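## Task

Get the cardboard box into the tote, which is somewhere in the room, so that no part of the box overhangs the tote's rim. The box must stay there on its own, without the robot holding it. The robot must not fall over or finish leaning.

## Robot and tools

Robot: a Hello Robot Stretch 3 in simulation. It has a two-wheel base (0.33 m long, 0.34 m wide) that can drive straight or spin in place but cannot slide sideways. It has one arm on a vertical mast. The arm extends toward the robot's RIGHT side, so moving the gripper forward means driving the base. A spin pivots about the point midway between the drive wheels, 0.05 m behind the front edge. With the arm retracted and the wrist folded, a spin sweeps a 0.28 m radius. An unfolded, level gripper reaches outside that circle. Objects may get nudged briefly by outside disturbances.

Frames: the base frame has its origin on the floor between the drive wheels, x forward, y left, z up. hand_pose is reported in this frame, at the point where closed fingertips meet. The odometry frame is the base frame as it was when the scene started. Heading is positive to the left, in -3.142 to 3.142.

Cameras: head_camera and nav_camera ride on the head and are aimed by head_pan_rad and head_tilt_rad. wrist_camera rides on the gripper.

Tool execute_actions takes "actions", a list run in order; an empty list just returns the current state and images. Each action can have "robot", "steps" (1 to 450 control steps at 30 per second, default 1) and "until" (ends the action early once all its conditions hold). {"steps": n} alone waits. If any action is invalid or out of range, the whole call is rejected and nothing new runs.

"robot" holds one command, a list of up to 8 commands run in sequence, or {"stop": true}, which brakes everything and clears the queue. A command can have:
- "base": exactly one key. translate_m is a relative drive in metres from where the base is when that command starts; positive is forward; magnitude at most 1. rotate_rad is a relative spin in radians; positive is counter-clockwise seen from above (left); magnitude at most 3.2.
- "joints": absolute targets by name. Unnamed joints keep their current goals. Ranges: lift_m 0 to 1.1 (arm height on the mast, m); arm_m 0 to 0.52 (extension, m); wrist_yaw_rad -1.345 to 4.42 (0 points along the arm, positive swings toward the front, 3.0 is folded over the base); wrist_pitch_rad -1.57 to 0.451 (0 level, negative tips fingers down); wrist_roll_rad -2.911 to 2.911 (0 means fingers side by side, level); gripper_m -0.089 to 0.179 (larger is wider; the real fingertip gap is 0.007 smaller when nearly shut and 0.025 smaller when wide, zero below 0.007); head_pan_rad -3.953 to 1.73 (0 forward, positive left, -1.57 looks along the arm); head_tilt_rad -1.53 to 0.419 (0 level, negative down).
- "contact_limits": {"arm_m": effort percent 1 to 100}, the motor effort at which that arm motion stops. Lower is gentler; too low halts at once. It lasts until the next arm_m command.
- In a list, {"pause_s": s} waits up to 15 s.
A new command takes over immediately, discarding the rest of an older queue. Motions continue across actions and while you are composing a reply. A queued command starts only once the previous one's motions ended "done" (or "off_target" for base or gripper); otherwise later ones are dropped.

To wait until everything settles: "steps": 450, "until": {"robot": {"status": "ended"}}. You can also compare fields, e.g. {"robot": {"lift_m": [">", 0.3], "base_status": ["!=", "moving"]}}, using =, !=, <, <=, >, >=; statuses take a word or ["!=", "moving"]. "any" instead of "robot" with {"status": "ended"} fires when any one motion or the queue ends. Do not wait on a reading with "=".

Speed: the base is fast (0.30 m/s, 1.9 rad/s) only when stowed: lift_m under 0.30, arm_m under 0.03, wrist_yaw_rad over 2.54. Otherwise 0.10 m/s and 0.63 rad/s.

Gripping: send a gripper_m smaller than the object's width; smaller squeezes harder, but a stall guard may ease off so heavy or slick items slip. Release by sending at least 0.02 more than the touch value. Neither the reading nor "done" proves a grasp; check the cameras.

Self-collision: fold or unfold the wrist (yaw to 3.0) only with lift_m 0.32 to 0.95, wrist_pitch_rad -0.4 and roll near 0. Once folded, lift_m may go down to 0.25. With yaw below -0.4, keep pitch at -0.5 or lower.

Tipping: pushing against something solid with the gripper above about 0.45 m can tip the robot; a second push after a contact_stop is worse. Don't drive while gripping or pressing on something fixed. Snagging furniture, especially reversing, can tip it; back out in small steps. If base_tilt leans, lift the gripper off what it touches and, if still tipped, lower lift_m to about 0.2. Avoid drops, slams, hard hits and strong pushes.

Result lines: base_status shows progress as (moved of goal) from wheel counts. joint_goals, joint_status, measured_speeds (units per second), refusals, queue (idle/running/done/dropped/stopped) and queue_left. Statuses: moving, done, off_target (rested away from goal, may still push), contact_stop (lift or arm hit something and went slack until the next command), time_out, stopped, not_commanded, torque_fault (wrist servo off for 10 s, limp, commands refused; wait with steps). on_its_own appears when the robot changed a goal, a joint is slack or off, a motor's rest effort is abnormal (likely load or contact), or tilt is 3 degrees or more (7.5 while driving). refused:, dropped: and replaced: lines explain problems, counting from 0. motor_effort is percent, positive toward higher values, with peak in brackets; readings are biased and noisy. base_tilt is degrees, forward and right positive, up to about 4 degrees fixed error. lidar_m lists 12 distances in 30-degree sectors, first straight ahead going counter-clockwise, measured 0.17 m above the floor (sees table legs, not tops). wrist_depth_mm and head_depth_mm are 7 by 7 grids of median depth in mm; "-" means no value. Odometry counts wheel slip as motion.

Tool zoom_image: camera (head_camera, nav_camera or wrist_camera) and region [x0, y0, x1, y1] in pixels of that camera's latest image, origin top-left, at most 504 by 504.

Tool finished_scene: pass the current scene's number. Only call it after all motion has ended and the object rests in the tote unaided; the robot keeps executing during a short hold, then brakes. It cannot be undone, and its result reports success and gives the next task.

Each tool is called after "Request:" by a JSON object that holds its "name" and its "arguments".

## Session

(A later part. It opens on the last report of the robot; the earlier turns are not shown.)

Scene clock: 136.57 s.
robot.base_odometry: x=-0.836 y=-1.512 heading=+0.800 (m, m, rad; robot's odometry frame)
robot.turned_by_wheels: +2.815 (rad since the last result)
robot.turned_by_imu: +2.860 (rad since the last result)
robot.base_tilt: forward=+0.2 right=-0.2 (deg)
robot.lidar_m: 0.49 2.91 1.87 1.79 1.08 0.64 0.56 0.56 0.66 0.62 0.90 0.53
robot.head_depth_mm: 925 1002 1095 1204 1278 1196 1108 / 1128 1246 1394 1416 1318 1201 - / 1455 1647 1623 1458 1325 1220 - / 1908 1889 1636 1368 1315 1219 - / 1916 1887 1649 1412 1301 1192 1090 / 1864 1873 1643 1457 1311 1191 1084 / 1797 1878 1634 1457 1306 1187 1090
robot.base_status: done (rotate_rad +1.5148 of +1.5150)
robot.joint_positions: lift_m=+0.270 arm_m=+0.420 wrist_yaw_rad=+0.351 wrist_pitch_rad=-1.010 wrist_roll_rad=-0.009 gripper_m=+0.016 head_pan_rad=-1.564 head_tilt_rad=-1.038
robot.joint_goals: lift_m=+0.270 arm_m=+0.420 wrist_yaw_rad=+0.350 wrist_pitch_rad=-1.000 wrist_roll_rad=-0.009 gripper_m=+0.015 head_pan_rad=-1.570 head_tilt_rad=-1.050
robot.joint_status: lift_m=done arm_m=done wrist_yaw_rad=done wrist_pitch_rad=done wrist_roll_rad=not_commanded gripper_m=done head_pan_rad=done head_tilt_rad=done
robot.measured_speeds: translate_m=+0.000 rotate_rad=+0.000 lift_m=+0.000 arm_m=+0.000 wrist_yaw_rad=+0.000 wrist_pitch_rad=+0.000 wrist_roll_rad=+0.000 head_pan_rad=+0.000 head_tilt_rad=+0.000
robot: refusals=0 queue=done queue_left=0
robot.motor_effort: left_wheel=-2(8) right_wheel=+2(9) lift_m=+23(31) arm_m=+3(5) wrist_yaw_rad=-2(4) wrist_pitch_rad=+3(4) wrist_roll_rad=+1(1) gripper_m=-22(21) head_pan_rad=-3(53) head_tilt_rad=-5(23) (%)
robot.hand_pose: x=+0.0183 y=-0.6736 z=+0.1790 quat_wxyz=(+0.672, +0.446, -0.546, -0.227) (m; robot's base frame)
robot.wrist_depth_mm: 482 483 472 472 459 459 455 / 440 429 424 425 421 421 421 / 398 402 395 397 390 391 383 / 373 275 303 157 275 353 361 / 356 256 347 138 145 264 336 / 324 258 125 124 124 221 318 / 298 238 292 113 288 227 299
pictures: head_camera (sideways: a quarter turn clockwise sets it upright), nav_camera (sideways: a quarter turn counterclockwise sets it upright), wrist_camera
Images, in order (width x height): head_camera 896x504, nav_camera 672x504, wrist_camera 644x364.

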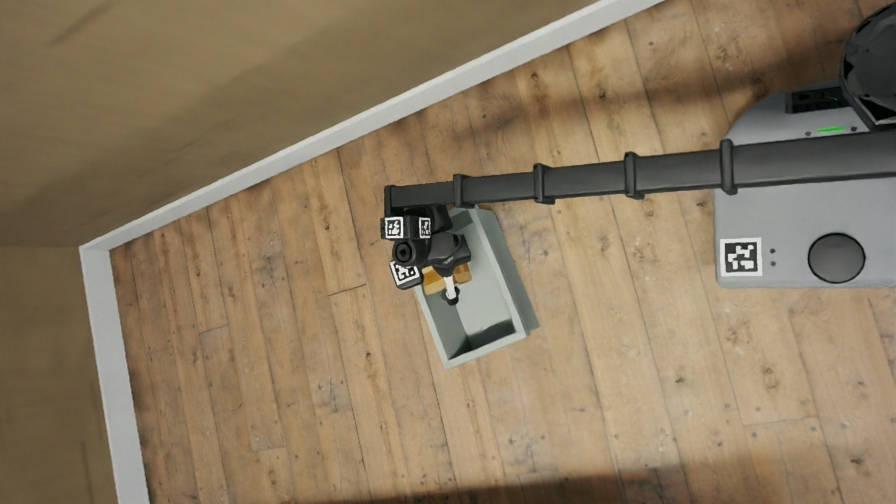

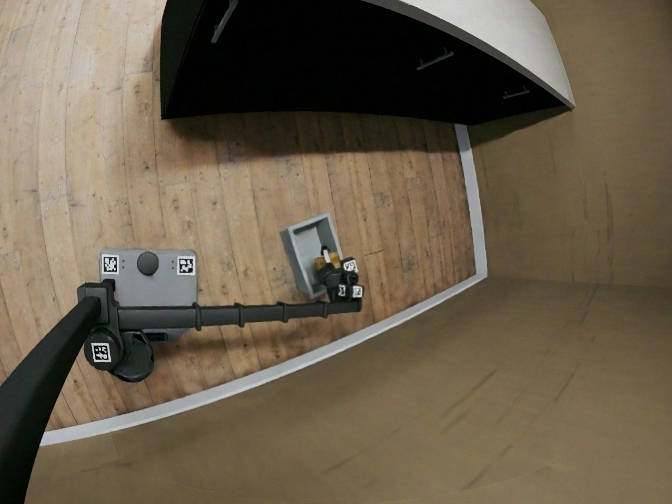

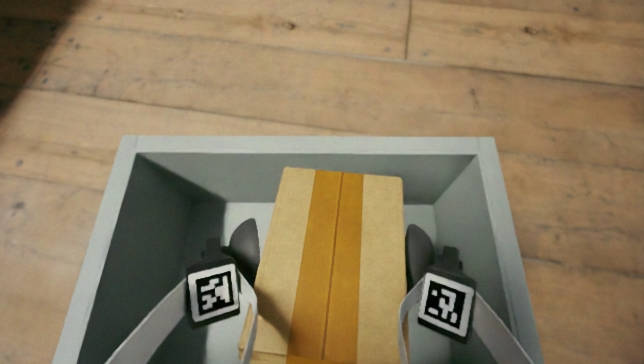

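Request:
{"name": "execute_actions", "arguments": {"actions": [{"robot":[{"joints":{"arm_m":0.44}},{"joints":{"lift_m":0.15}}],"steps":450,"until":{"robot":{"status":"ended"}}}]}}

Scene clock: 144.07 s.
robot.base_odometry: x=-0.836 y=-1.512 heading=+0.800 (m, m, rad; robot's odometry frame)
robot.turned_by_wheels: +0.000 (rad since the last result)
robot.turned_by_imu: +0.001 (rad since the last result)
robot.base_tilt: forward=+0.3 right=-0.5 (deg)
robot.lidar_m: 0.49 2.91 1.87 1.79 1.08 0.64 0.56 0.56 0.66 1.19 0.90 0.53
robot.head_depth_mm: 927 1004 1093 1199 1271 1197 1102 / 1129 1250 1390 1413 1317 1202 - / 1453 1656 1615 1490 1331 1214 - / 1898 1883 1643 1383 1314 1215 - / 1912 1884 1641 1413 1301 1195 1093 / 1855 1879 1640 1459 1308 1190 1089 / 1807 1881 1644 1455 1304 1190 1086
robot.base_status: done (rotate_rad +1.5148 of +1.5150)
robot.joint_positions: lift_m=+0.150 arm_m=+0.440 wrist_yaw_rad=+0.351 wrist_pitch_rad=-1.010 wrist_roll_rad=-0.009 gripper_m=+0.016 head_pan_rad=-1.564 head_tilt_rad=-1.038
robot.joint_goals: lift_m=+0.150 arm_m=+0.440 wrist_yaw_rad=+0.350 wrist_pitch_rad=-1.000 wrist_roll_rad=-0.009 gripper_m=+0.015 head_pan_rad=-1.570 head_tilt_rad=-1.050
robot.joint_status: lift_m=done arm_m=done wrist_yaw_rad=done wrist_pitch_rad=done wrist_roll_rad=not_commanded gripper_m=done head_pan_rad=done head_tilt_rad=done
robot.measured_speeds: translate_m=+0.000 rotate_rad=+0.000 lift_m=+0.000 arm_m=+0.000 wrist_yaw_rad=+0.000 wrist_pitch_rad=+0.000 wrist_roll_rad=+0.000 head_pan_rad=+0.000 head_tilt_rad=+0.000
robot: refusals=0 queue=done queue_left=0
robot.motor_effort: left_wheel=-3(3) right_wheel=+3(2) lift_m=+23(23) arm_m=+3(3) wrist_yaw_rad=-1(0) wrist_pitch_rad=+3(3) wrist_roll_rad=+0(1) gripper_m=-22(23) head_pan_rad=-3(3) head_tilt_rad=-4(5) (%)
robot.hand_pose: x=+0.0183 y=-0.6936 z=+0.0590 quat_wxyz=(+0.672, +0.446, -0.546, -0.227) (m; robot's base frame)
robot.wrist_depth_mm: 310 304 306 302 298 295 297 / 148 148 148 146 145 144 128 / 180 189 187 185 185 172 125 / 194 236 233 156 227 190 126 / 195 220 223 138 145 191 125 / 196 209 125 124 124 178 125 / 191 197 192 113 188 172 125
pictures: head_camera (sideways: a quarter turn clockwise sets it upright), nav_camera (sideways: a quarter turn counterclockwise sets it upright), wrist_camera
Images, in order (width x height): head_camera 896x504, nav_camera 672x504, wrist_camera 644x364.

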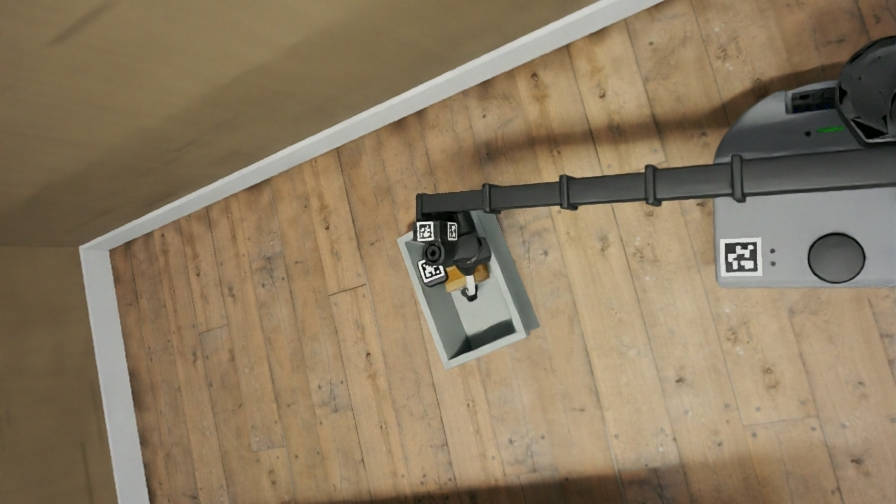

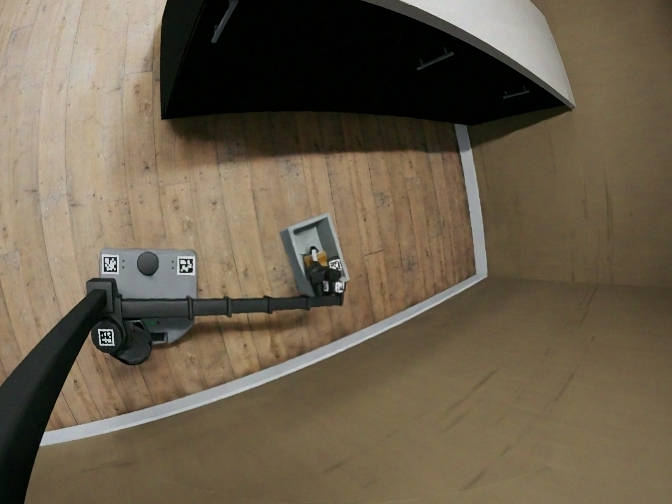

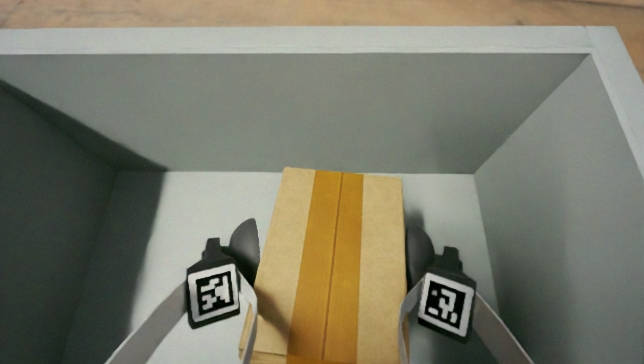

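Request:
{"name": "execute_actions", "arguments": {"actions": [{"robot":[{"joints":{"lift_m":0.143}},{"joints":{"gripper_m":0.10}},{"joints":{"lift_m":0.26}}],"steps":450,"until":{"robot":{"status":"ended"}}}]}}

Scene clock: 150.50 s.
robot.base_odometry: x=-0.836 y=-1.512 heading=+0.800 (m, m, rad; robot's odometry frame)
robot.turned_by_wheels: +0.000 (rad since the last result)
robot.turned_by_imu: +0.001 (rad since the last result)
robot.base_tilt: forward=+0.3 right=-0.4 (deg)
robot.lidar_m: 0.49 2.91 1.88 1.79 1.08 0.64 0.56 0.56 0.66 1.19 0.89 0.53
robot.head_depth_mm: 925 1006 1094 1202 1272 1194 1106 / 1133 1244 1394 1417 1317 1197 - / 1458 1649 1615 1459 1315 1206 - / 1904 1893 1646 1375 1315 1216 - / 1906 1874 1641 1412 1303 1191 1088 / 1856 1884 1643 1452 1309 1191 1086 / 1810 1871 1635 1452 1311 1187 1088
robot.base_status: done (rotate_rad +1.5148 of +1.5150)
robot.joint_positions: lift_m=+0.260 arm_m=+0.440 wrist_yaw_rad=+0.351 wrist_pitch_rad=-1.009 wrist_roll_rad=-0.009 gripper_m=+0.100 head_pan_rad=-1.564 head_tilt_rad=-1.038
robot.joint_goals: lift_m=+0.260 arm_m=+0.440 wrist_yaw_rad=+0.350 wrist_pitch_rad=-1.000 wrist_roll_rad=-0.009 gripper_m=+0.100 head_pan_rad=-1.570 head_tilt_rad=-1.050
robot.joint_status: lift_m=done arm_m=done wrist_yaw_rad=done wrist_pitch_rad=done wrist_roll_rad=not_commanded gripper_m=done head_pan_rad=done head_tilt_rad=done
robot.measured_speeds: translate_m=+0.000 rotate_rad=+0.000 lift_m=+0.000 arm_m=+0.000 wrist_yaw_rad=+0.000 wrist_pitch_rad=+0.000 wrist_roll_rad=+0.000 head_pan_rad=+0.000 head_tilt_rad=+0.000
robot: refusals=0 queue=done queue_left=0
robot.motor_effort: left_wheel=-2(2) right_wheel=+3(2) lift_m=+29(31) arm_m=+3(3) wrist_yaw_rad=-1(2) wrist_pitch_rad=+2(4) wrist_roll_rad=+1(1) gripper_m=+1(93) head_pan_rad=-3(3) head_tilt_rad=-4(5) (%)
robot.hand_pose: x=+0.0183 y=-0.6938 z=+0.1689 quat_wxyz=(+0.672, +0.446, -0.546, -0.227) (m; robot's base frame)
robot.wrist_depth_mm: 468 463 453 447 444 441 443 / 432 418 413 421 415 405 402 / 395 387 384 387 379 372 372 / 359 242 255 252 248 344 353 / 336 264 329 324 323 248 326 / 209 253 313 266 307 207 303 / 200 289 291 250 290 244 290
pictures: head_camera (sideways: a quarter turn clockwise sets it upright), nav_camera (sideways: a quarter turn counterclockwise sets it upright), wrist_camera
Images, in order (width x height): head_camera 896x504, nav_camera 672x504, wrist_camera 644x364.

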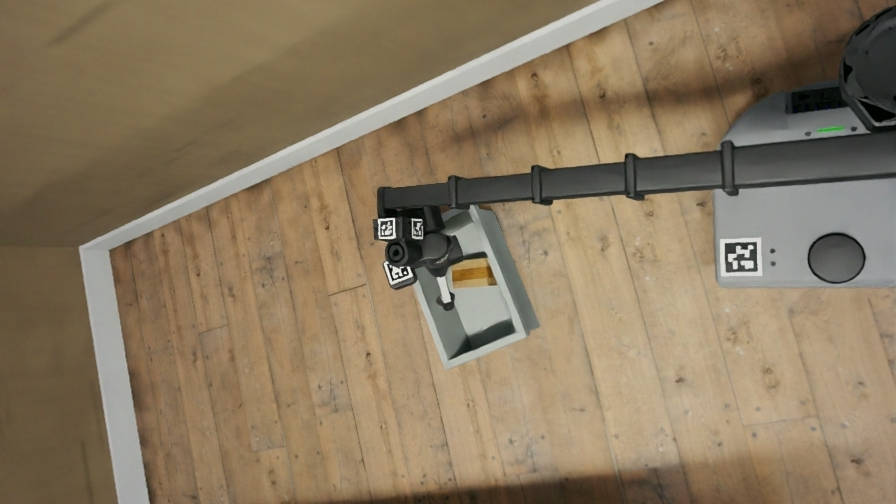

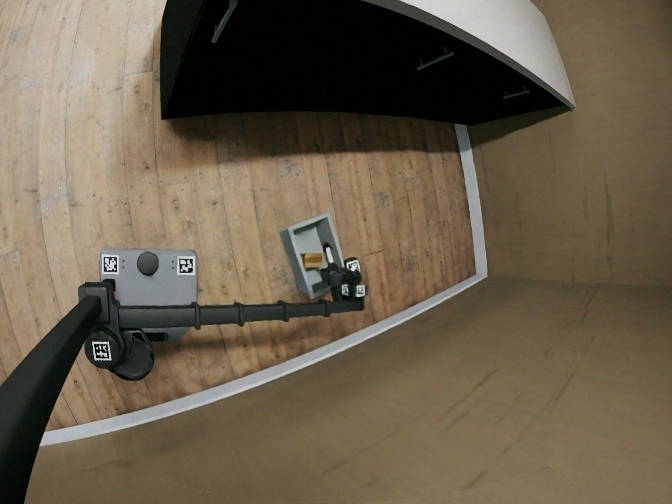

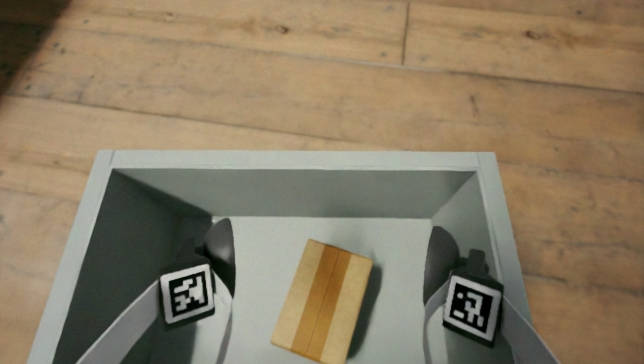

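Request:
{"name": "finished_scene", "arguments": {"scene": 2}}

The scene is finished: the task was done.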